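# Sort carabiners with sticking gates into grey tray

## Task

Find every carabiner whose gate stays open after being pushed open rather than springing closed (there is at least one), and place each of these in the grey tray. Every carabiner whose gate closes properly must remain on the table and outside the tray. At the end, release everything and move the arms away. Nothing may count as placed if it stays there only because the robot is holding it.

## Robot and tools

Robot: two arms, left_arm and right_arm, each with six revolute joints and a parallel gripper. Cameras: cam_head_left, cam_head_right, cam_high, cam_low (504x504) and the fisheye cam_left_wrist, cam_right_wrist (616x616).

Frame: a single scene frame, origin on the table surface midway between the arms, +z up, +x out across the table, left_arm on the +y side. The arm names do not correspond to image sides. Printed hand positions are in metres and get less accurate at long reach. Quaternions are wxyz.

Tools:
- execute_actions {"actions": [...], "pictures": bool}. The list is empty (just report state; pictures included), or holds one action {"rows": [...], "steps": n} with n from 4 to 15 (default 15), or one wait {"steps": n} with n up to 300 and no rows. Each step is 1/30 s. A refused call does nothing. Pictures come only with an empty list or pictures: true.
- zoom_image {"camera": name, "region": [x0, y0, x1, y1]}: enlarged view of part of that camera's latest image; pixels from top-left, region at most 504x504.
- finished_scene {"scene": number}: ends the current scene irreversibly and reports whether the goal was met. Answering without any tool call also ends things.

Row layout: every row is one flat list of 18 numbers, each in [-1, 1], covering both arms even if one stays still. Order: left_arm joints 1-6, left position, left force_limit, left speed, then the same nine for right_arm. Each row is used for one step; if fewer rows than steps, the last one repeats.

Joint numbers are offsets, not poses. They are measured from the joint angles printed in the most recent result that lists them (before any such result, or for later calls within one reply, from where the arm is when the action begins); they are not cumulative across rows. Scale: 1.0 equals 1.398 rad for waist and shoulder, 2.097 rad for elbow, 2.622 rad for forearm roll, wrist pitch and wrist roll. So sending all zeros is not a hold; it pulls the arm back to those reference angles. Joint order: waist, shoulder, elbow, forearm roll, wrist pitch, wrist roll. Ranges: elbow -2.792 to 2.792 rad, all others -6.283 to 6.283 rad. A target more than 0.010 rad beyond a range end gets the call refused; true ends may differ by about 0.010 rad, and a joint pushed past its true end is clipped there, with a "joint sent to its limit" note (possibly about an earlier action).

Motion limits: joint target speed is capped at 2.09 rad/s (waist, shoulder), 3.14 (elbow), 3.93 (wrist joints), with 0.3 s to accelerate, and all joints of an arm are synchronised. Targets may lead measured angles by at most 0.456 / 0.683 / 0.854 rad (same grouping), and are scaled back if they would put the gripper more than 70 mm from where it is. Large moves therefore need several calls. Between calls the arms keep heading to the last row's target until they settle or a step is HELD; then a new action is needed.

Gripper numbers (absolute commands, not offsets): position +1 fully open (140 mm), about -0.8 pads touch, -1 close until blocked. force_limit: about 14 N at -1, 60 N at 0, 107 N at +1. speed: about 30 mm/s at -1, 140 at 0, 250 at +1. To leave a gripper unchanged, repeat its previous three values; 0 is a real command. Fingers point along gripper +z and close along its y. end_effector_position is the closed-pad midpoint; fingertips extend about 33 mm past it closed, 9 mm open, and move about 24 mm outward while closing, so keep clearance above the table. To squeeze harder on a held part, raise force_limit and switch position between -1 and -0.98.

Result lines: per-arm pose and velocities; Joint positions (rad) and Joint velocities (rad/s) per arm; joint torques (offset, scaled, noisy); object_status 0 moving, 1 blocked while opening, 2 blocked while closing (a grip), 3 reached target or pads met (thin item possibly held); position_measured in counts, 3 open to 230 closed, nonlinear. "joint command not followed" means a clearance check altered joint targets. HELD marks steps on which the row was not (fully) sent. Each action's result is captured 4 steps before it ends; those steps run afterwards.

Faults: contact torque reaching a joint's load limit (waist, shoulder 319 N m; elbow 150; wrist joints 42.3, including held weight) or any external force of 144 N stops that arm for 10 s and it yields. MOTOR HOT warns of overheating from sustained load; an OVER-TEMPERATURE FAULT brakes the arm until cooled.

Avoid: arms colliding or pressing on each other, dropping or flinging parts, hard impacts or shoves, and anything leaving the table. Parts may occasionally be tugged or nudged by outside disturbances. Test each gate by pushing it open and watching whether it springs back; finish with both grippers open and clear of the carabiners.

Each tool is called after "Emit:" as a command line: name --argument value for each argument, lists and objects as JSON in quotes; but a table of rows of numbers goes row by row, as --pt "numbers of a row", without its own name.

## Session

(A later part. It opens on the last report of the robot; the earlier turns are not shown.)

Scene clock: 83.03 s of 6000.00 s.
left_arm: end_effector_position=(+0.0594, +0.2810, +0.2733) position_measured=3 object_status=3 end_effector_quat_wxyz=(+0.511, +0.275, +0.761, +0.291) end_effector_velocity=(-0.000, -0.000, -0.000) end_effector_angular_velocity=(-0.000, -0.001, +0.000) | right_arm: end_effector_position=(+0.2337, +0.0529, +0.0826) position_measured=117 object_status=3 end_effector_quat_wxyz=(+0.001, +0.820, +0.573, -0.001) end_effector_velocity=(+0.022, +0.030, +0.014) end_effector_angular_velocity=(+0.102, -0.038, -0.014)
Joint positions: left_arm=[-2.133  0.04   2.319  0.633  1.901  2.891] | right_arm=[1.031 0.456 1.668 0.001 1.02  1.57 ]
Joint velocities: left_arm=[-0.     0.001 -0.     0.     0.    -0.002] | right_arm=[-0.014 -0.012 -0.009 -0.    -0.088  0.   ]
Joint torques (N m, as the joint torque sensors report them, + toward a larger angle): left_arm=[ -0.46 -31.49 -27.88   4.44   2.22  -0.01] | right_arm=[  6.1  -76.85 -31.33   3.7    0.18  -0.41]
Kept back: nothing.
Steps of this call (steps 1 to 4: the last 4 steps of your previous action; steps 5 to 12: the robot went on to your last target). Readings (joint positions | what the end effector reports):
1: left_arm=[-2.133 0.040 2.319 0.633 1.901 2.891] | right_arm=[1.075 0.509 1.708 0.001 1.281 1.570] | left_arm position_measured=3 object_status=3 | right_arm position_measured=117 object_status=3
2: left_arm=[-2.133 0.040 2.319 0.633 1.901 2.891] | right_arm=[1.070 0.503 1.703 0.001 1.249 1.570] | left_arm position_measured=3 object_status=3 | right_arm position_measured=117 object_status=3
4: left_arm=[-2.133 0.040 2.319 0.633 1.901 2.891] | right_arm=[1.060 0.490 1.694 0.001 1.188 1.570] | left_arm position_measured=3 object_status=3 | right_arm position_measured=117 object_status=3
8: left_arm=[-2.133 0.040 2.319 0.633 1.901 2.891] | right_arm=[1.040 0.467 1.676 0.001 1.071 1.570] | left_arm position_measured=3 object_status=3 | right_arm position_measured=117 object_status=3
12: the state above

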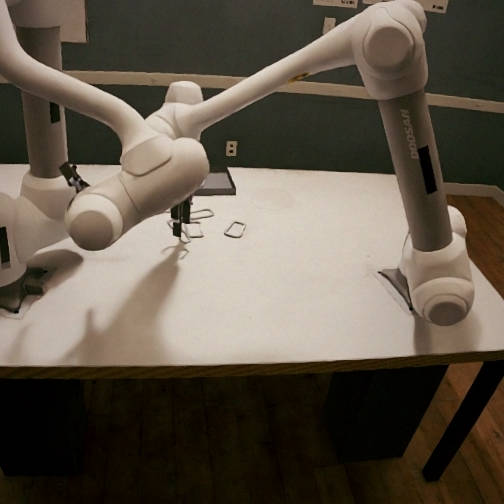

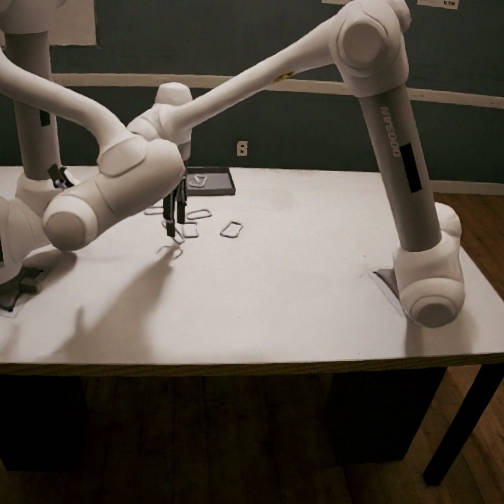

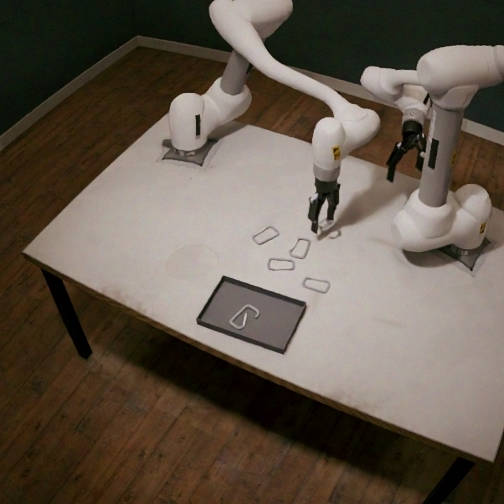

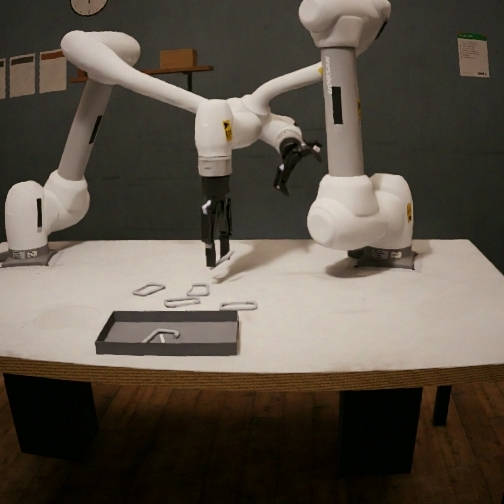

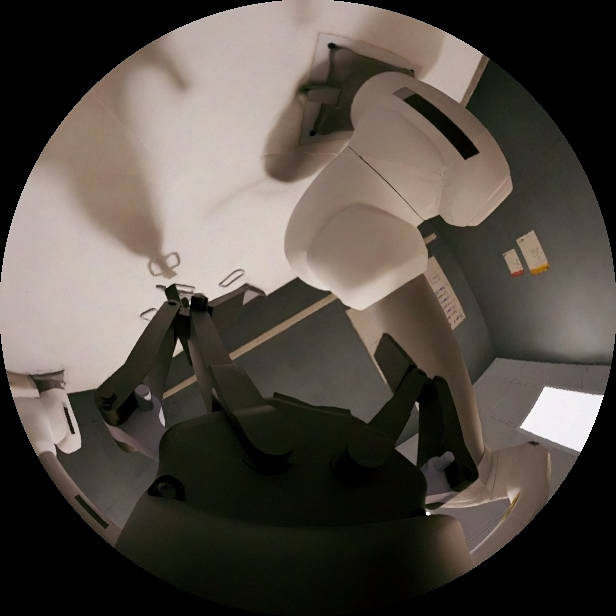

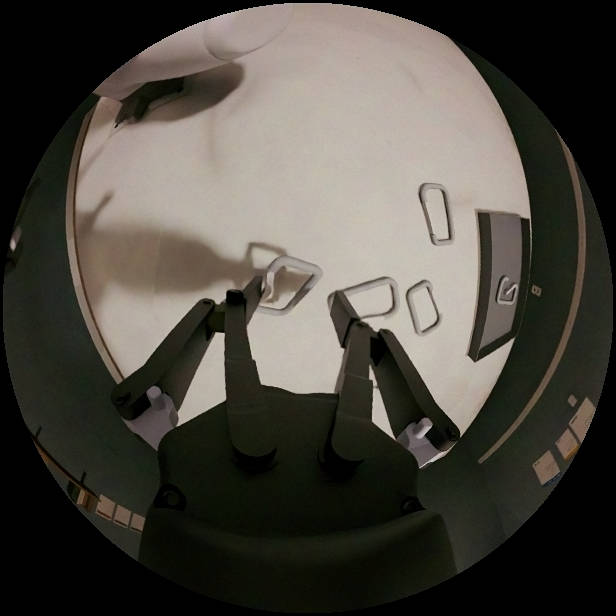

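Emit:
execute_actions --actions '[{"rows":[[0,0,0,0,0,0,1,0,0,0,0.06,0,0,0.3,0,0.1,-0.3,0.3]],"steps":15}]'

Emit:
execute_actions --actions '[{"steps":10}]'

Scene clock: 83.83 s of 6000.00 s.
left_arm: end_effector_position=(+0.0594, +0.2810, +0.2733) position_measured=3 object_status=3 end_effector_quat_wxyz=(+0.511, +0.275, +0.761, +0.291) end_effector_velocity=(-0.001, -0.000, -0.000) end_effector_angular_velocity=(-0.000, -0.000, -0.002) | right_arm: end_effector_position=(+0.1943, -0.0564, +0.0801) position_measured=117 object_status=3 end_effector_quat_wxyz=(+0.111, +0.804, +0.562, -0.159) end_effector_velocity=(-0.136, -0.369, +0.070) end_effector_angular_velocity=(-1.295, +0.476, +0.000)
Joint positions: left_arm=[-2.133  0.04   2.319  0.633  1.901  2.891] | right_arm=[1.031 0.493 1.667 0.001 1.371 1.57 ]
Joint velocities: left_arm=[-0.002  0.001 -0.     0.    -0.    -0.001] | right_arm=[0.    0.137 0.002 0.    1.241 0.001]
Joint torques (N m, as the joint torque sensors report them, + toward a larger angle): left_arm=[ -0.55 -31.12 -27.88   4.42   2.21  -0.03] | right_arm=[  2.45 -84.09 -32.81   4.15   0.72  -0.39]
Steps of this call (steps 1 to 13: the robot went on to your last target; steps 14 to 24: the first 11 steps of this action). Readings (joint positions | what the end effector reports):
14: left_arm=[-2.133 0.040 2.319 0.633 1.901 2.891] | right_arm=[1.031 0.455 1.667 0.001 1.014 1.570] | left_arm position_measured=3 object_status=3 | right_arm position_measured=117 object_status=3
15: left_arm=[-2.133 0.040 2.319 0.633 1.901 2.891] | right_arm=[1.031 0.456 1.667 0.001 1.020 1.570] | left_arm position_measured=3 object_status=3 | right_arm position_measured=117 object_status=3
17: left_arm=[-2.133 0.040 2.319 0.633 1.901 2.891] | right_arm=[1.031 0.461 1.667 0.001 1.072 1.570] | left_arm position_measured=3 object_status=3 | right_arm position_measured=117 object_status=3
21: left_arm=[-2.133 0.040 2.319 0.633 1.901 2.891] | right_arm=[1.031 0.480 1.667 0.001 1.246 1.570] | left_arm position_measured=3 object_status=3 | right_arm position_measured=117 object_status=3
24: the state above

Scene clock: 84.17 s of 6000.00 s.
left_arm: end_effector_position=(+0.0594, +0.2810, +0.2733) position_measured=3 object_status=3 end_effector_quat_wxyz=(+0.511, +0.275, +0.761, +0.291) end_effector_velocity=(-0.001, -0.000, +0.000) end_effector_angular_velocity=(+0.000, -0.001, -0.003) | right_arm: end_effector_position=(+0.1557, -0.1606, +0.1314) position_measured=117 object_status=3 end_effector_quat_wxyz=(+0.232, +0.749, +0.524, -0.333) end_effector_velocity=(-0.050, -0.132, +0.120) end_effector_angular_velocity=(-0.649, +0.239, +0.003)
Joint positions: left_arm=[-2.133  0.04   2.319  0.633  1.901  2.891] | right_arm=[1.031 0.537 1.668 0.001 1.774 1.57 ]
Joint velocities: left_arm=[-0.002  0.    -0.     0.001  0.     0.001] | right_arm=[ 0.002  0.066  0.001  0.     0.625 -0.001]
Joint torques (N m, as the joint torque sensors report them, + toward a larger angle): left_arm=[ -1.11 -31.19 -27.86   4.39   2.17  -0.04] | right_arm=[  2.66 -89.91 -33.14   3.64   1.33  -0.36]
Kept back: nothing.
Steps of this call (steps 1 to 4: the last 4 steps of your previous action; steps 5 to 10: the robot went on to your last target). Readings (joint positions | what the end effector reports):
1: left_arm=[-2.133 0.040 2.319 0.633 1.901 2.891] | right_arm=[1.031 0.498 1.667 0.001 1.414 1.570] | left_arm position_measured=3 object_status=3 | right_arm position_measured=117 object_status=3
2: left_arm=[-2.133 0.040 2.319 0.633 1.901 2.891] | right_arm=[1.031 0.503 1.667 0.001 1.456 1.570] | left_arm position_measured=3 object_status=3 | right_arm position_measured=117 object_status=3
4: left_arm=[-2.133 0.040 2.319 0.633 1.901 2.891] | right_arm=[1.031 0.512 1.667 0.001 1.543 1.570] | left_arm position_measured=3 object_status=3 | right_arm position_measured=117 object_status=3
8: left_arm=[-2.133 0.040 2.319 0.633 1.901 2.891] | right_arm=[1.031 0.530 1.668 0.001 1.714 1.570] | left_arm position_measured=3 object_status=3 | right_arm position_measured=117 object_status=3
10: the state above

Emit:
execute_actions --actions '[{"rows":[[0,0,0,0,0,0,1,0,0,0,0.181,-0.007,0,0.086,0,0.1,-0.3,0.3]],"steps":15}]'

Emit:
execute_actions --actions '[{"steps":10}]' --pictures true

Emit:
zoom_image --camera "cam_head_left" --region '[200, 200, 340, 310]'

Scene clock: 84.73 s of 6000.00 s.
left_arm: end_effector_position=(+0.0594, +0.2810, +0.2733) position_measured=3 object_status=3 end_effector_quat_wxyz=(+0.511, +0.275, +0.761, +0.291) end_effector_velocity=(-0.000, +0.000, -0.000) end_effector_angular_velocity=(-0.001, -0.000, -0.000) | right_arm: end_effector_position=(+0.1419, -0.1979, +0.0747) position_measured=117 object_status=3 end_effector_quat_wxyz=(+0.341, +0.658, +0.460, -0.489) end_effector_velocity=(-0.014, -0.040, -0.085) end_effector_angular_velocity=(-0.582, +0.212, +0.000)
Joint positions: left_arm=[-2.133  0.04   2.319  0.633  1.901  2.891] | right_arm=[1.031 0.777 1.654 0.001 1.989 1.57 ]
Joint velocities: left_arm=[-0.     0.     0.    -0.    -0.    -0.001] | right_arm=[-0.     0.363 -0.023 -0.001  0.28   0.001]
Joint torques (N m, as the joint torque sensors report them, + toward a larger angle): left_arm=[ -0.32 -31.12 -27.76   4.35   2.27   0.02] | right_arm=[   8.17 -147.61  -34.05    4.17    2.58   -0.25]
Steps of this call (steps 1 to 6: the robot went on to your last target; steps 7 to 17: the first 11 steps of this action). Readings (joint positions | what the end effector reports):
7: left_arm=[-2.133 0.040 2.319 0.633 1.901 2.891] | right_arm=[1.031 0.540 1.668 0.001 1.806 1.570] | left_arm position_measured=3 object_status=3 | right_arm position_measured=117 object_status=3
8: left_arm=[-2.133 0.040 2.319 0.633 1.901 2.891] | right_arm=[1.031 0.544 1.668 0.001 1.809 1.570] | left_arm position_measured=3 object_status=3 | right_arm position_measured=117 object_status=3
10: left_arm=[-2.133 0.040 2.319 0.633 1.901 2.891] | right_arm=[1.031 0.573 1.665 0.001 1.833 1.570] | left_arm position_measured=3 object_status=3 | right_arm position_measured=117 object_status=3
14: left_arm=[-2.133 0.040 2.319 0.633 1.901 2.891] | right_arm=[1.031 0.710 1.658 0.001 1.937 1.570] | left_arm position_measured=3 object_status=3 | right_arm position_measured=117 object_status=3
17: the state above

Scene clock: 85.07 s of 6000.00 s.
left_arm: end_effector_position=(+0.0594, +0.2810, +0.2733) position_measured=3 object_status=3 end_effector_quat_wxyz=(+0.511, +0.275, +0.761, +0.291) end_effector_velocity=(+0.000, -0.000, +0.000) end_effector_angular_velocity=(+0.000, -0.001, -0.000) | right_arm: end_effector_position=(+0.1415, -0.1991, +0.0721) position_measured=117 object_status=3 end_effector_quat_wxyz=(+0.346, +0.652, +0.456, -0.496) end_effector_velocity=(-0.000, -0.001, -0.001) end_effector_angular_velocity=(-0.003, +0.001, -0.001)
Joint positions: left_arm=[-2.133  0.04   2.319  0.633  1.901  2.891] | right_arm=[1.031 0.79  1.653 0.001 1.999 1.57 ]
Joint velocities: left_arm=[ 0.001  0.001 -0.     0.001  0.     0.   ] | right_arm=[-0.     0.001  0.002  0.     0.     0.001]
Joint torques (N m, as the joint torque sensors report them, + toward a larger angle): left_arm=[ -0.35 -31.52 -27.82   4.38   2.21  -0.11] | right_arm=[   3.21 -101.73  -22.16    2.82    2.36    0.  ]
Kept back: nothing.
Steps of this call (steps 1 to 4: the last 4 steps of your previous action; steps 5 to 10: the robot went on to your last target). Readings (joint positions | what the end effector reports):
1: left_arm=[-2.133 0.040 2.319 0.633 1.901 2.891] | right_arm=[1.031 0.786 1.654 0.001 1.996 1.570] | left_arm position_measured=3 object_status=3 | right_arm position_measured=117 object_status=3
2: left_arm=[-2.133 0.040 2.319 0.633 1.901 2.891] | right_arm=[1.031 0.789 1.653 0.001 1.998 1.570] | left_arm position_measured=3 object_status=3 | right_arm position_measured=117 object_status=3
4: left_arm=[-2.133 0.040 2.319 0.633 1.901 2.891] | right_arm=[1.031 0.789 1.653 0.001 1.999 1.570] | left_arm position_measured=3 object_status=3 | right_arm position_measured=117 object_status=3
8: left_arm=[-2.133 0.040 2.319 0.633 1.901 2.891] | right_arm=[1.031 0.790 1.653 0.001 1.999 1.570] | left_arm position_measured=3 object_status=3 | right_arm position_measured=117 object_status=3
10: the state above

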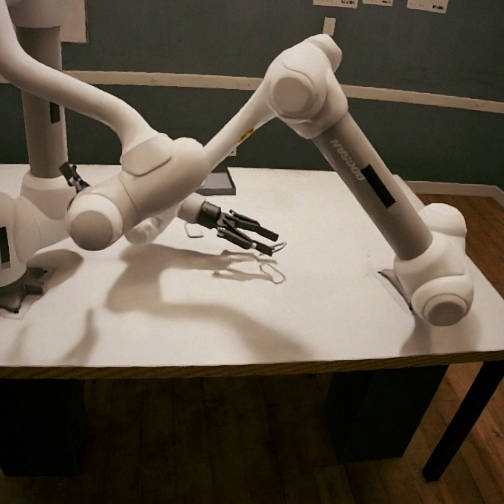

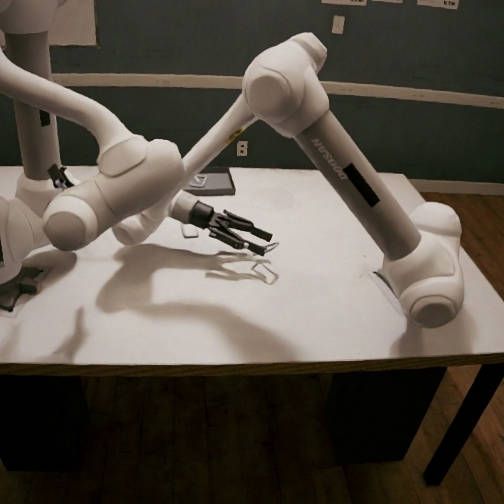

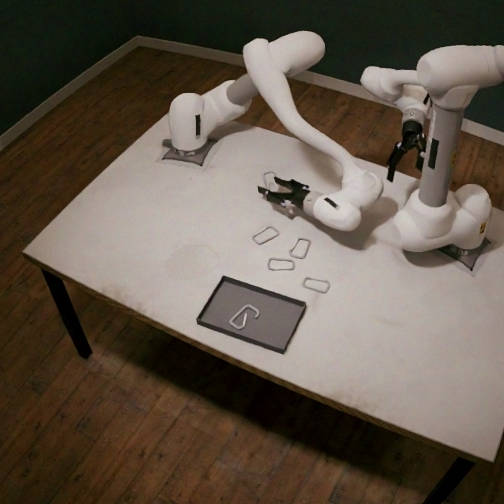

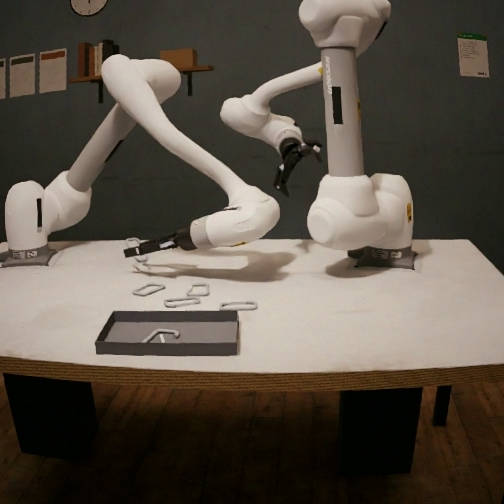

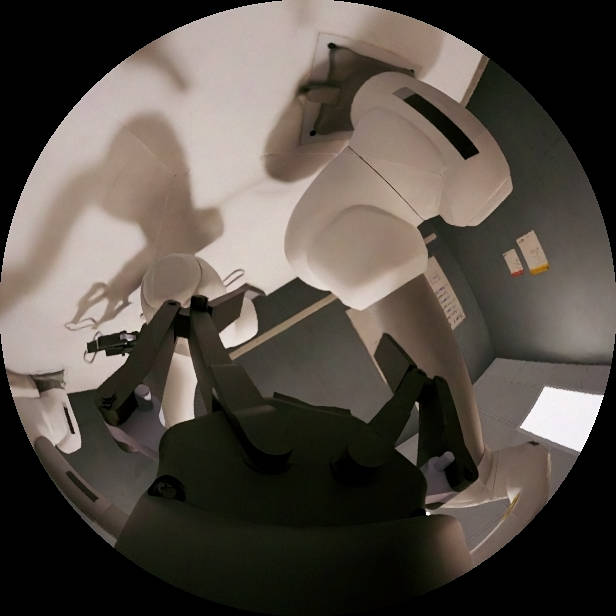

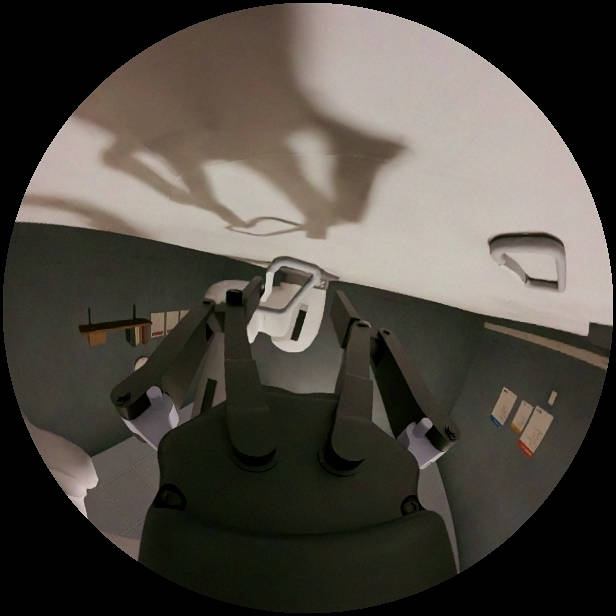

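Region (200, 200, 340, 310) of cam_head_left's 504x504 image, scaled by 3.600, with more detail than that image has; it fills the top 396 rows of this view, and the rest is white.

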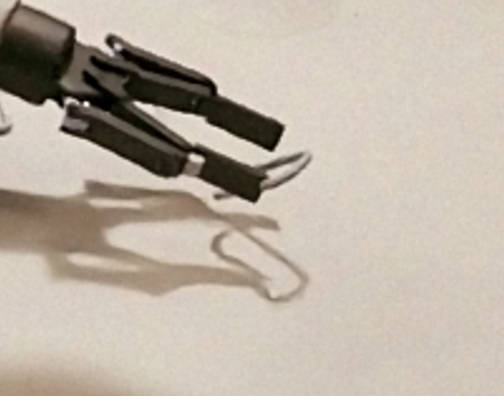

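Emit:
execute_actions --actions '[{"rows":[[0,0,0,0,0,0,1,0,0,0,0.045,0,0,0,0,0.1,-0.3,0.3]],"steps":15}]'

Emit:
execute_actions --actions '[{"steps":5}]' --pictures true

Emit:
zoom_image --camera "cam_head_left" --region '[200, 200, 340, 310]'

Emit:
zoom_image --camera "cam_right_wrist" --region '[200, 200, 380, 380]'

Scene clock: 85.77 s of 6000.00 s.
left_arm: end_effector_position=(+0.0594, +0.2810, +0.2733) position_measured=3 object_status=3 end_effector_quat_wxyz=(+0.511, +0.275, +0.761, +0.291) end_effector_velocity=(+0.000, -0.000, +0.000) end_effector_angular_velocity=(-0.003, -0.001, +0.001) | right_arm: end_effector_position=(+0.1395, -0.2048, +0.0425) position_measured=117 object_status=3 end_effector_quat_wxyz=(+0.360, +0.637, +0.445, -0.517) end_effector_velocity=(-0.001, -0.001, -0.004) end_effector_angular_velocity=(-0.009, +0.003, -0.000)
Joint positions: left_arm=[-2.133  0.04   2.319  0.633  1.901  2.891] | right_arm=[1.031 0.852 1.653 0.001 1.999 1.57 ]
Joint velocities: left_arm=[ 0.     0.     0.     0.001  0.    -0.003] | right_arm=[0.    0.009 0.    0.    0.    0.   ]
Joint torques (N m, as the joint torque sensors report them, + toward a larger angle): left_arm=[ -0.17 -31.01 -27.59   4.41   2.14   0.03] | right_arm=[   3.69 -102.15  -20.8     2.78    2.45   -0.22]
Steps of this call (steps 1 to 10: the robot went on to your last target; steps 11 to 21: the first 11 steps of this action). Readings (joint positions | what the end effector reports):
11: left_arm=[-2.133 0.040 2.319 0.633 1.901 2.891] | right_arm=[1.031 0.790 1.653 0.001 1.999 1.570] | left_arm position_measured=3 object_status=3 | right_arm position_measured=117 object_status=3
12: left_arm=[-2.133 0.040 2.319 0.633 1.901 2.891] | right_arm=[1.031 0.793 1.653 0.001 1.999 1.570] | left_arm position_measured=3 object_status=3 | right_arm position_measured=117 object_status=3
14: left_arm=[-2.133 0.040 2.319 0.633 1.901 2.891] | right_arm=[1.031 0.820 1.653 0.001 1.999 1.570] | left_arm position_measured=3 object_status=3 | right_arm position_measured=117 object_status=3
18: left_arm=[-2.133 0.040 2.319 0.633 1.901 2.891] | right_arm=[1.031 0.850 1.653 0.001 1.999 1.570] | left_arm position_measured=3 object_status=3 | right_arm position_measured=117 object_status=3
21: the state above

Scene clock: 85.93 s of 6000.00 s.
left_arm: end_effector_position=(+0.0594, +0.2810, +0.2733) position_measured=3 object_status=3 end_effector_quat_wxyz=(+0.511, +0.275, +0.761, +0.291) end_effector_velocity=(-0.000, -0.000, -0.000) end_effector_angular_velocity=(-0.001, -0.000, -0.002) | right_arm: end_effector_position=(+0.1395, -0.2048, +0.0422) position_measured=117 object_status=3 end_effector_quat_wxyz=(+0.361, +0.636, +0.445, -0.517) end_effector_velocity=(-0.000, -0.000, -0.000) end_effector_angular_velocity=(-0.000, -0.000, -0.000)
Joint positions: left_arm=[-2.133  0.04   2.319  0.633  1.901  2.891] | right_arm=[1.031 0.853 1.653 0.001 1.999 1.57 ]
Joint velocities: left_arm=[-0.002  0.     0.     0.    -0.    -0.001] | right_arm=[-0.     0.     0.    -0.    -0.001  0.   ]
Joint torques (N m, as the joint torque sensors report them, + toward a larger angle): left_arm=[ -0.29 -31.2  -27.91   4.3    2.33   0.01] | right_arm=[   4.17 -103.29  -21.46    2.65    2.61   -0.32]
Kept back: nothing.
Steps of this call (steps 1 to 4: the last 4 steps of your previous action; step 5: the robot went on to your last target). Readings (joint positions | what the end effector reports):
1: left_arm=[-2.133 0.040 2.319 0.633 1.901 2.891] | right_arm=[1.031 0.852 1.653 0.001 1.999 1.570] | left_arm position_measured=3 object_status=3 | right_arm position_measured=117 object_status=3
2: left_arm=[-2.133 0.040 2.319 0.633 1.901 2.891] | right_arm=[1.031 0.852 1.653 0.001 1.999 1.570] | left_arm position_measured=3 object_status=3 | right_arm position_measured=117 object_status=3
4: left_arm=[-2.133 0.040 2.319 0.633 1.901 2.891] | right_arm=[1.031 0.853 1.653 0.001 1.999 1.570] | left_arm position_measured=3 object_status=3 | right_arm position_measured=117 object_status=3
5: the state above

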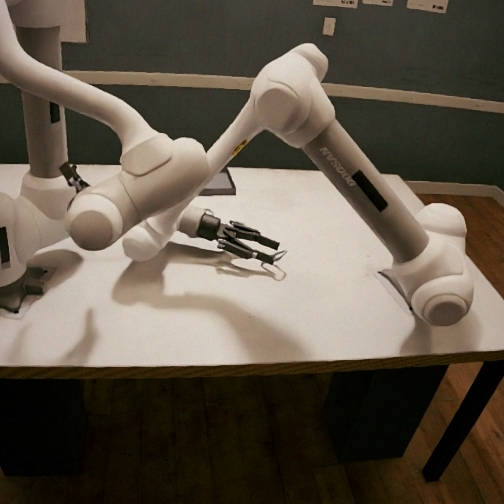

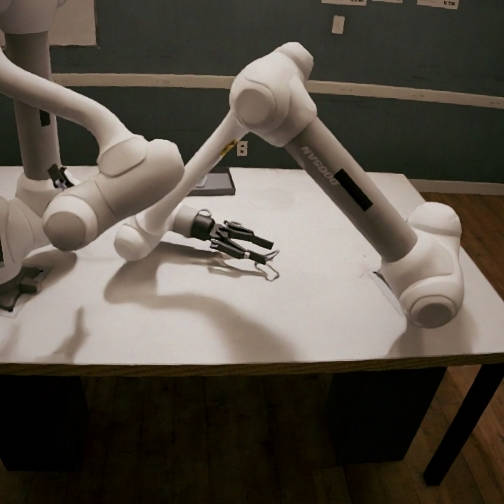

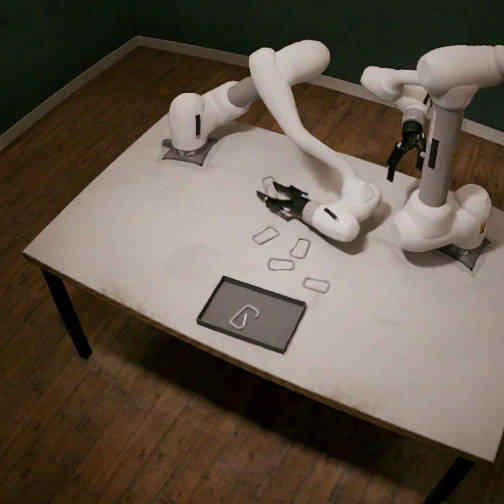

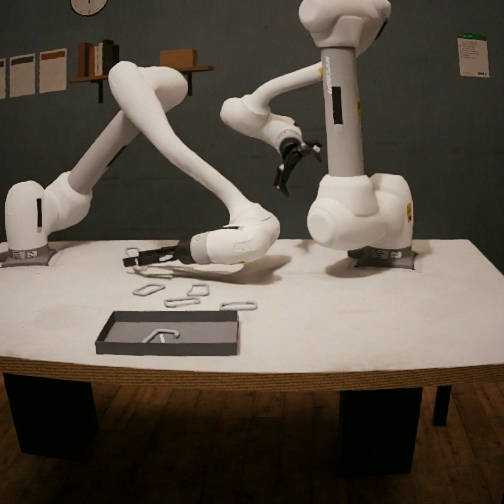

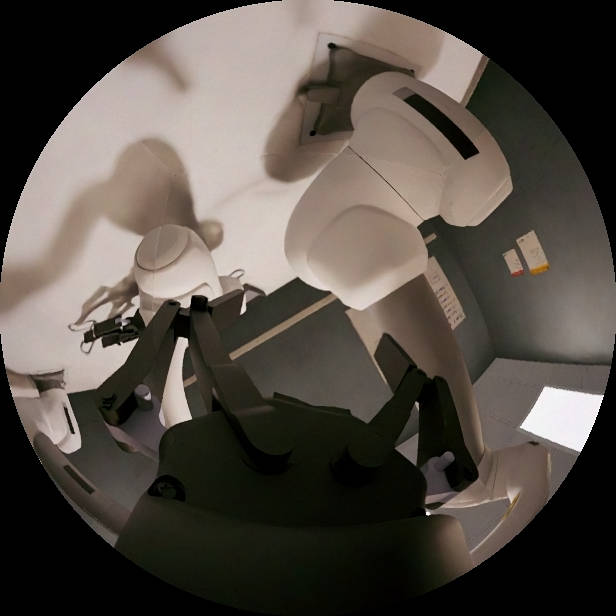

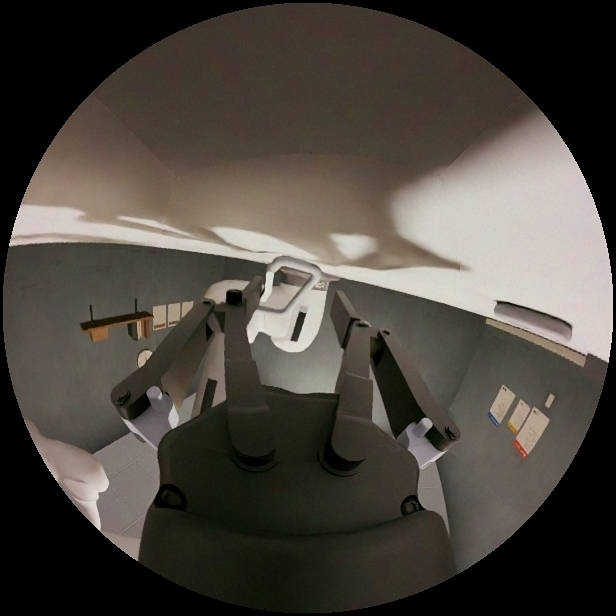

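Region (200, 200, 340, 310) of cam_head_left's 504x504 image, scaled by 3.600, with more detail than that image has; it fills the top 396 rows of this view, and the rest is white.

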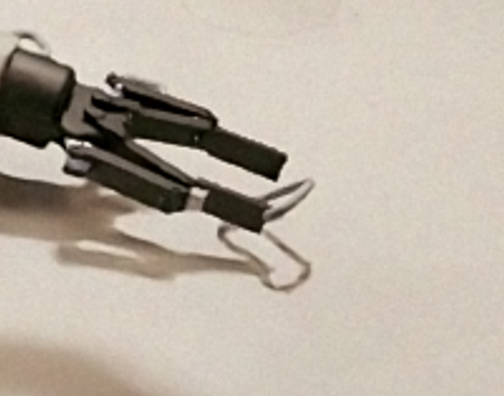

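Region (200, 200, 380, 380) of cam_right_wrist's 616x616 image, scaled by 2.800, with more detail than that image has.

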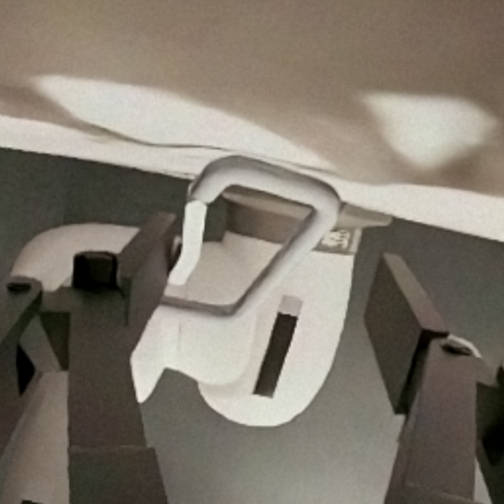

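Emit:
execute_actions --actions '[{"rows":[[0,0,0,0,0,0,1,0,0,0,0.016,0,0,0,0,0.1,-0.3,0.3]],"steps":15}]'

Emit:
execute_actions --actions '[{"steps":5}]' --pictures true

Emit:
zoom_image --camera "cam_head_left" --region '[200, 200, 340, 310]'

Emit:
zoom_image --camera "cam_right_wrist" --region '[200, 200, 380, 380]'

Scene clock: 86.53 s of 6000.00 s.
left_arm: end_effector_position=(+0.0594, +0.2810, +0.2733) position_measured=3 object_status=3 end_effector_quat_wxyz=(+0.511, +0.275, +0.761, +0.291) end_effector_velocity=(-0.000, -0.000, -0.000) end_effector_angular_velocity=(+0.000, -0.001, -0.001) | right_arm: end_effector_position=(+0.1386, -0.2072, +0.0317) position_measured=117 object_status=3 end_effector_quat_wxyz=(+0.365, +0.631, +0.441, -0.524) end_effector_velocity=(-0.000, -0.001, -0.001) end_effector_angular_velocity=(-0.003, +0.001, -0.000)
Joint positions: left_arm=[-2.133  0.04   2.319  0.633  1.901  2.891] | right_arm=[1.031 0.875 1.653 0.001 1.999 1.57 ]
Joint velocities: left_arm=[-0.     0.001 -0.     0.001 -0.     0.   ] | right_arm=[-0.     0.003  0.001  0.    -0.    -0.   ]
Joint torques (N m, as the joint torque sensors report them, + toward a larger angle): left_arm=[  0.02 -31.73 -27.79   4.46   2.18   0.04] | right_arm=[   3.81 -103.95  -20.83    2.96    2.3    -0.26]
Steps of this call (steps 1 to 7: the robot went on to your last target; steps 8 to 18: the first 11 steps of this action). Readings (joint positions | what the end effector reports):
8: left_arm=[-2.133 0.040 2.319 0.633 1.901 2.891] | right_arm=[1.031 0.853 1.653 0.001 1.999 1.570] | left_arm position_measured=3 object_status=3 | right_arm position_measured=117 object_status=3
9: left_arm=[-2.133 0.040 2.319 0.633 1.901 2.891] | right_arm=[1.031 0.856 1.653 0.001 1.999 1.570] | left_arm position_measured=3 object_status=3 | right_arm position_measured=117 object_status=3
11: left_arm=[-2.133 0.040 2.319 0.633 1.901 2.891] | right_arm=[1.031 0.868 1.653 0.001 1.999 1.570] | left_arm position_measured=3 object_status=3 | right_arm position_measured=117 object_status=3
15: left_arm=[-2.133 0.040 2.319 0.633 1.901 2.891] | right_arm=[1.031 0.874 1.653 0.001 1.999 1.570] | left_arm position_measured=3 object_status=3 | right_arm position_measured=117 object_status=3
18: the state above

Scene clock: 86.70 s of 6000.00 s.
left_arm: end_effector_position=(+0.0594, +0.2810, +0.2733) position_measured=3 object_status=3 end_effector_quat_wxyz=(+0.511, +0.275, +0.761, +0.291) end_effector_velocity=(+0.000, +0.000, +0.000) end_effector_angular_velocity=(+0.000, +0.001, +0.000) | right_arm: end_effector_position=(+0.1386, -0.2072, +0.0316) position_measured=117 object_status=3 end_effector_quat_wxyz=(+0.365, +0.631, +0.441, -0.524) end_effector_velocity=(-0.000, +0.000, +0.000) end_effector_angular_velocity=(+0.000, +0.001, +0.000)
Joint positions: left_arm=[-2.133  0.04   2.319  0.633  1.901  2.891] | right_arm=[1.031 0.875 1.653 0.001 1.999 1.57 ]
Joint velocities: left_arm=[ 0.001 -0.001  0.    -0.    -0.     0.001] | right_arm=[ 0.001 -0.001  0.     0.     0.    -0.001]
Joint torques (N m, as the joint torque sensors report them, + toward a larger angle): left_arm=[  0.43 -30.91 -27.74   4.29   2.29   0.05] | right_arm=[   3.55 -101.82  -19.71    2.51    2.61   -0.44]
Kept back: nothing.
Steps of this call (steps 1 to 4: the last 4 steps of your previous action; step 5: the robot went on to your last target). Readings (joint positions | what the end effector reports):
1: left_arm=[-2.133 0.040 2.319 0.633 1.901 2.891] | right_arm=[1.031 0.875 1.653 0.001 1.999 1.570] | left_arm position_measured=3 object_status=3 | right_arm position_measured=117 object_status=3
2: left_arm=[-2.133 0.040 2.319 0.633 1.901 2.891] | right_arm=[1.031 0.875 1.653 0.001 1.999 1.570] | left_arm position_measured=3 object_status=3 | right_arm position_measured=117 object_status=3
4: left_arm=[-2.133 0.040 2.319 0.633 1.901 2.891] | right_arm=[1.031 0.875 1.653 0.001 1.999 1.570] | left_arm position_measured=3 object_status=3 | right_arm position_measured=117 object_status=3
5: the state above

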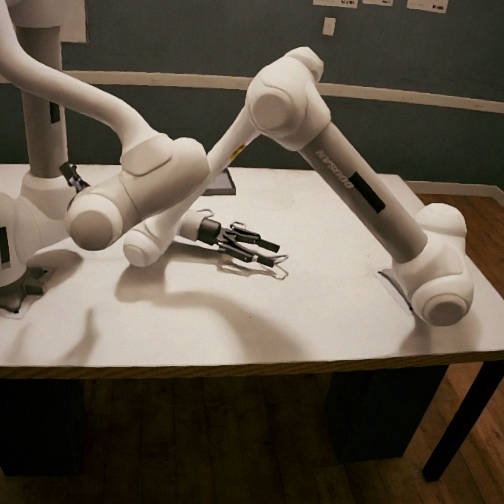

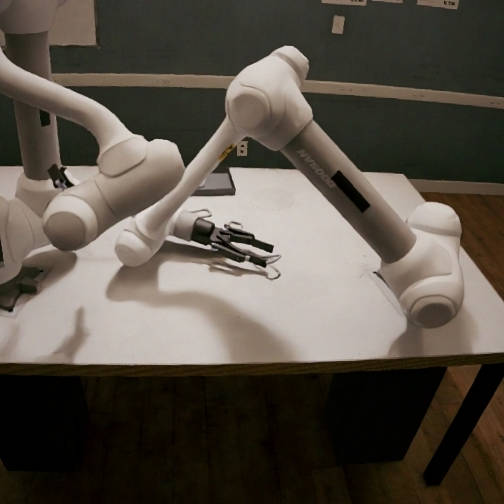

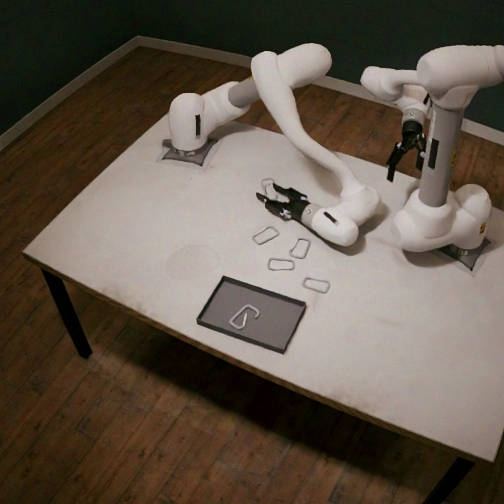

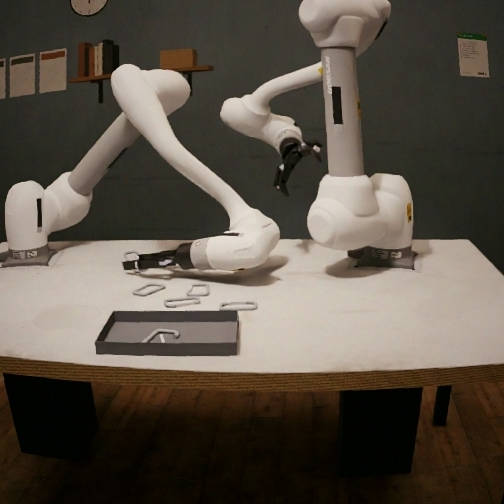

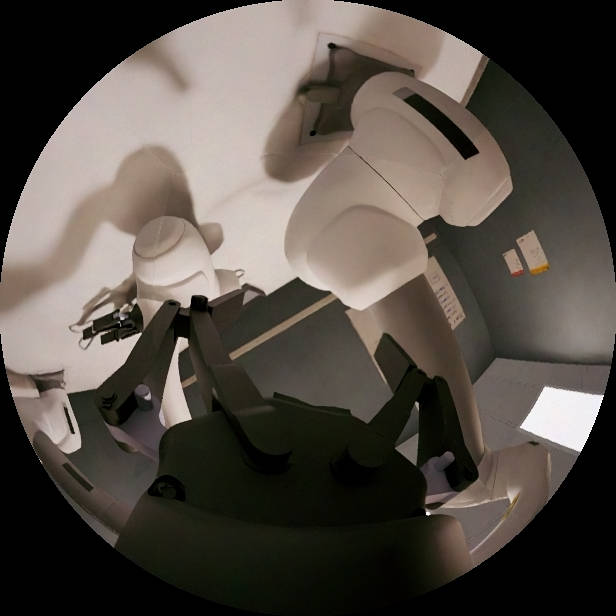

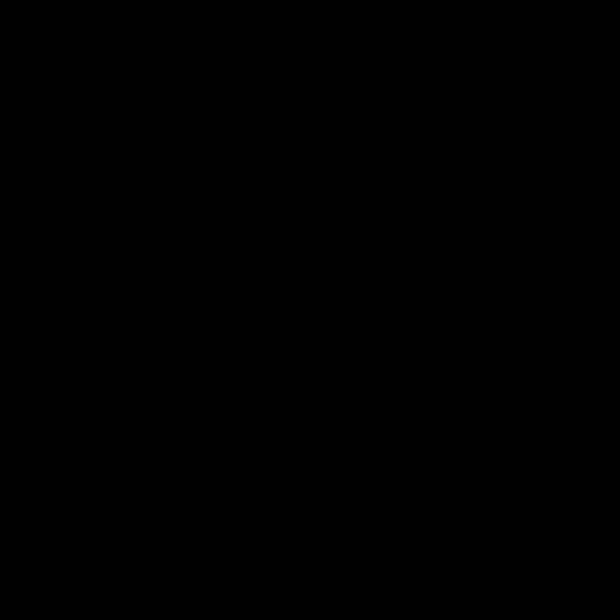

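Region (200, 200, 340, 310) of cam_head_left's 504x504 image, scaled by 3.600, with more detail than that image has; it fills the top 396 rows of this view, and the rest is white.

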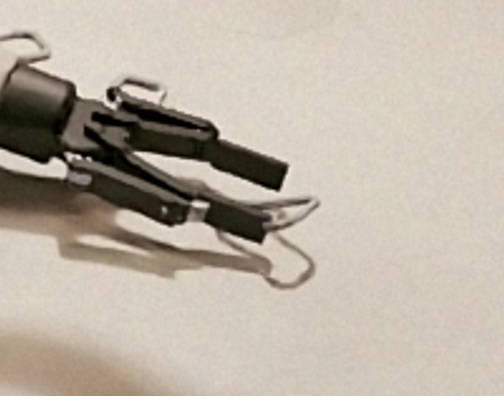

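Region (200, 200, 380, 380) of cam_right_wrist's 616x616 image, scaled by 2.800.

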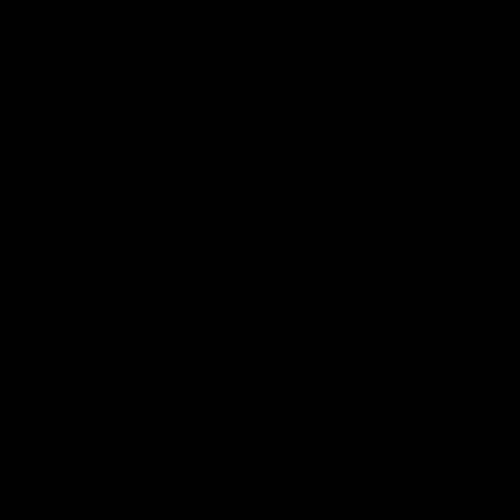

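Emit:
execute_actions --actions '[{"rows":[[0,0,0,0,0,0,1,0,0,0,-0.05,0,0,0,0,0.1,-0.3,0.3]],"steps":15}]'

Emit:
execute_actions --actions '[{"steps":5}]' --pictures true

Emit:
zoom_image --camera "cam_head_left" --region '[230, 200, 330, 280]'

Emit:
zoom_image --camera "cam_right_wrist" --region '[200, 200, 380, 380]'

Emit:
zoom_image --camera "cam_high" --region '[240, 160, 320, 220]'

Scene clock: 87.37 s of 6000.00 s.
left_arm: end_effector_position=(+0.0594, +0.2810, +0.2733) position_measured=3 object_status=3 end_effector_quat_wxyz=(+0.511, +0.275, +0.761, +0.291) end_effector_velocity=(+0.000, +0.000, -0.000) end_effector_angular_velocity=(+0.000, +0.000, +0.002) | right_arm: end_effector_position=(+0.1411, -0.2004, +0.0644) position_measured=117 object_status=3 end_effector_quat_wxyz=(+0.350, +0.648, +0.453, -0.502) end_effector_velocity=(+0.000, -0.000, +0.004) end_effector_angular_velocity=(+0.006, -0.002, -0.000)
Joint positions: left_arm=[-2.133  0.04   2.319  0.633  1.901  2.891] | right_arm=[1.031 0.806 1.653 0.001 1.999 1.57 ]
Joint velocities: left_arm=[ 0.002  0.    -0.    -0.    -0.     0.   ] | right_arm=[-0.    -0.009  0.002  0.     0.    -0.   ]
Joint torques (N m, as the joint torque sensors report them, + toward a larger angle): left_arm=[  0.27 -31.23 -27.53   4.53   2.16  -0.07] | right_arm=[   2.53 -100.25  -21.81    2.7     2.38   -0.3 ]
Steps of this call (steps 1 to 9: the robot went on to your last target; steps 10 to 20: the first 11 steps of this action). Readings (joint positions | what the end effector reports):
10: left_arm=[-2.133 0.040 2.319 0.633 1.901 2.891] | right_arm=[1.031 0.875 1.653 0.001 1.999 1.570] | left_arm position_measured=3 object_status=3 | right_arm position_measured=117 object_status=3
11: left_arm=[-2.133 0.040 2.319 0.633 1.901 2.891] | right_arm=[1.031 0.873 1.653 0.001 1.999 1.570] | left_arm position_measured=3 object_status=3 | right_arm position_measured=117 object_status=3
13: left_arm=[-2.133 0.040 2.319 0.633 1.901 2.891] | right_arm=[1.031 0.846 1.653 0.001 1.999 1.570] | left_arm position_measured=3 object_status=3 | right_arm position_measured=117 object_status=3
17: left_arm=[-2.133 0.040 2.319 0.633 1.901 2.891] | right_arm=[1.031 0.808 1.653 0.001 1.999 1.570] | left_arm position_measured=3 object_status=3 | right_arm position_measured=117 object_status=3
20: the state above

Scene clock: 87.53 s of 6000.00 s.
left_arm: end_effector_position=(+0.0594, +0.2810, +0.2733) position_measured=3 object_status=3 end_effector_quat_wxyz=(+0.511, +0.275, +0.761, +0.291) end_effector_velocity=(+0.000, +0.000, +0.000) end_effector_angular_velocity=(-0.000, +0.000, +0.001) | right_arm: end_effector_position=(+0.1411, -0.2004, +0.0648) position_measured=117 object_status=3 end_effector_quat_wxyz=(+0.350, +0.649, +0.453, -0.501) end_effector_velocity=(-0.000, -0.000, +0.001) end_effector_angular_velocity=(+0.002, -0.000, +0.001)
Joint positions: left_arm=[-2.133  0.04   2.319  0.633  1.901  2.891] | right_arm=[1.031 0.805 1.653 0.001 1.999 1.57 ]
Joint velocities: left_arm=[ 0.002 -0.001 -0.     0.     0.     0.   ] | right_arm=[ 0.    -0.002  0.001 -0.    -0.    -0.001]
Joint torques (N m, as the joint torque sensors report them, + toward a larger angle): left_arm=[ -0.29 -30.47 -27.7    4.43   2.21   0.1 ] | right_arm=[   3.29 -100.73  -22.02    3.17    2.36   -0.24]
Kept back: nothing.
Steps of this call (steps 1 to 4: the last 4 steps of your previous action; step 5: the robot went on to your last target). Readings (joint positions | what the end effector reports):
1: left_arm=[-2.133 0.040 2.319 0.633 1.901 2.891] | right_arm=[1.031 0.806 1.653 0.001 1.999 1.570] | left_arm position_measured=3 object_status=3 | right_arm position_measured=117 object_status=3
2: left_arm=[-2.133 0.040 2.319 0.633 1.901 2.891] | right_arm=[1.031 0.805 1.653 0.001 1.999 1.570] | left_arm position_measured=3 object_status=3 | right_arm position_measured=117 object_status=3
4: left_arm=[-2.133 0.040 2.319 0.633 1.901 2.891] | right_arm=[1.031 0.805 1.653 0.001 1.999 1.570] | left_arm position_measured=3 object_status=3 | right_arm position_measured=117 object_status=3
5: the state above

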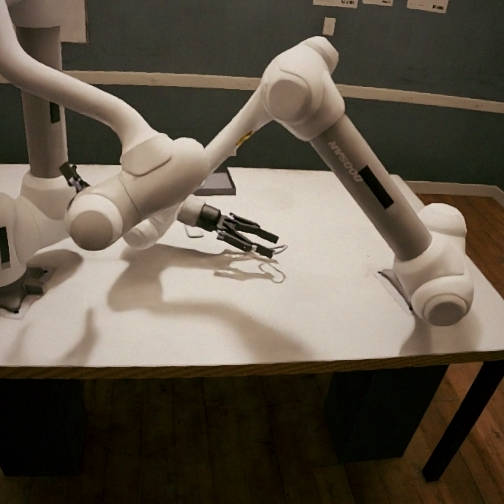

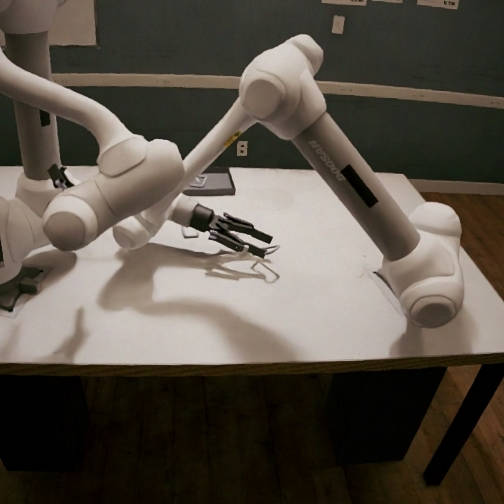

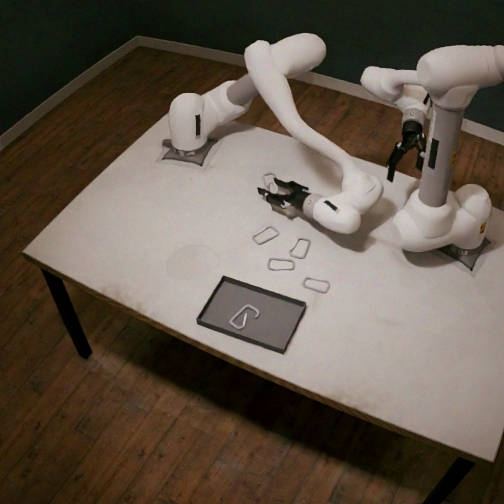

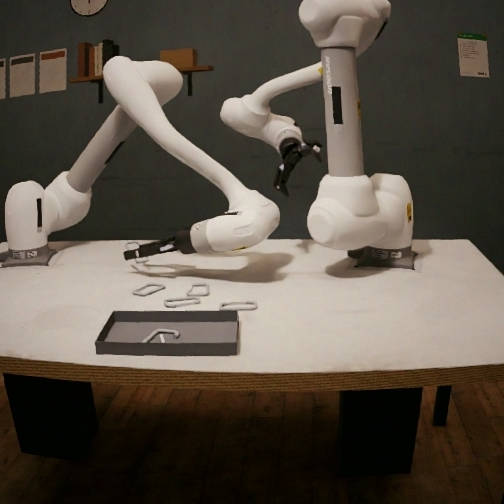

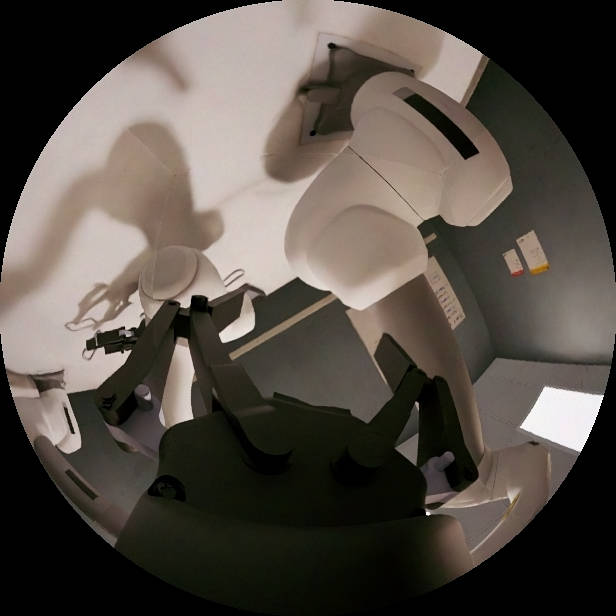

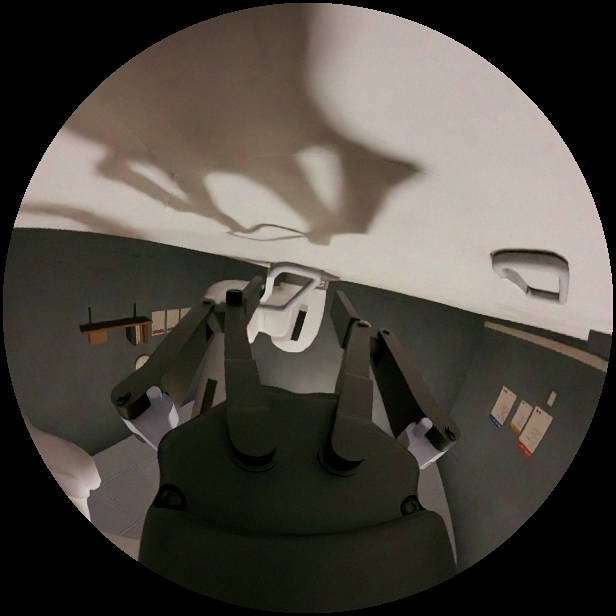

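Region (230, 200, 330, 280) of cam_head_left's 504x504 image, scaled by 5.040, with more detail than that image has; it fills the top 403 rows of this view, and the rest is white.

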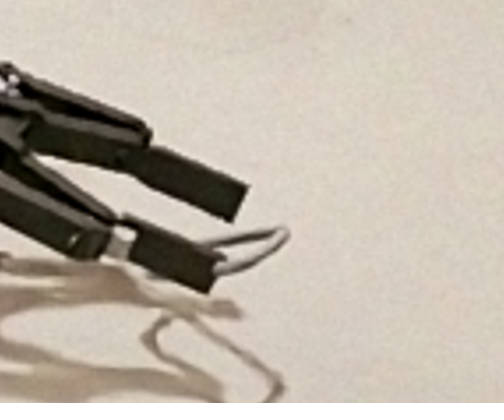

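Region (200, 200, 380, 380) of cam_right_wrist's 616x616 image, scaled by 2.800, with more detail than that image has.

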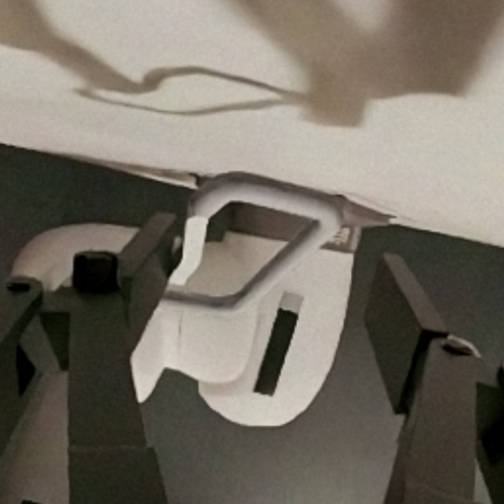

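Region (240, 160, 320, 220) of cam_high's 504x504 image, scaled by 6.300, with more detail than that image has; it fills the top 378 rows of this view, and the rest is white.

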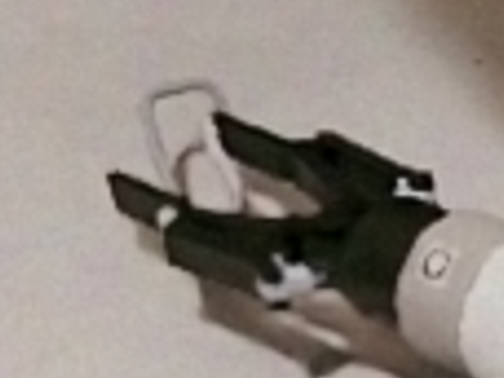

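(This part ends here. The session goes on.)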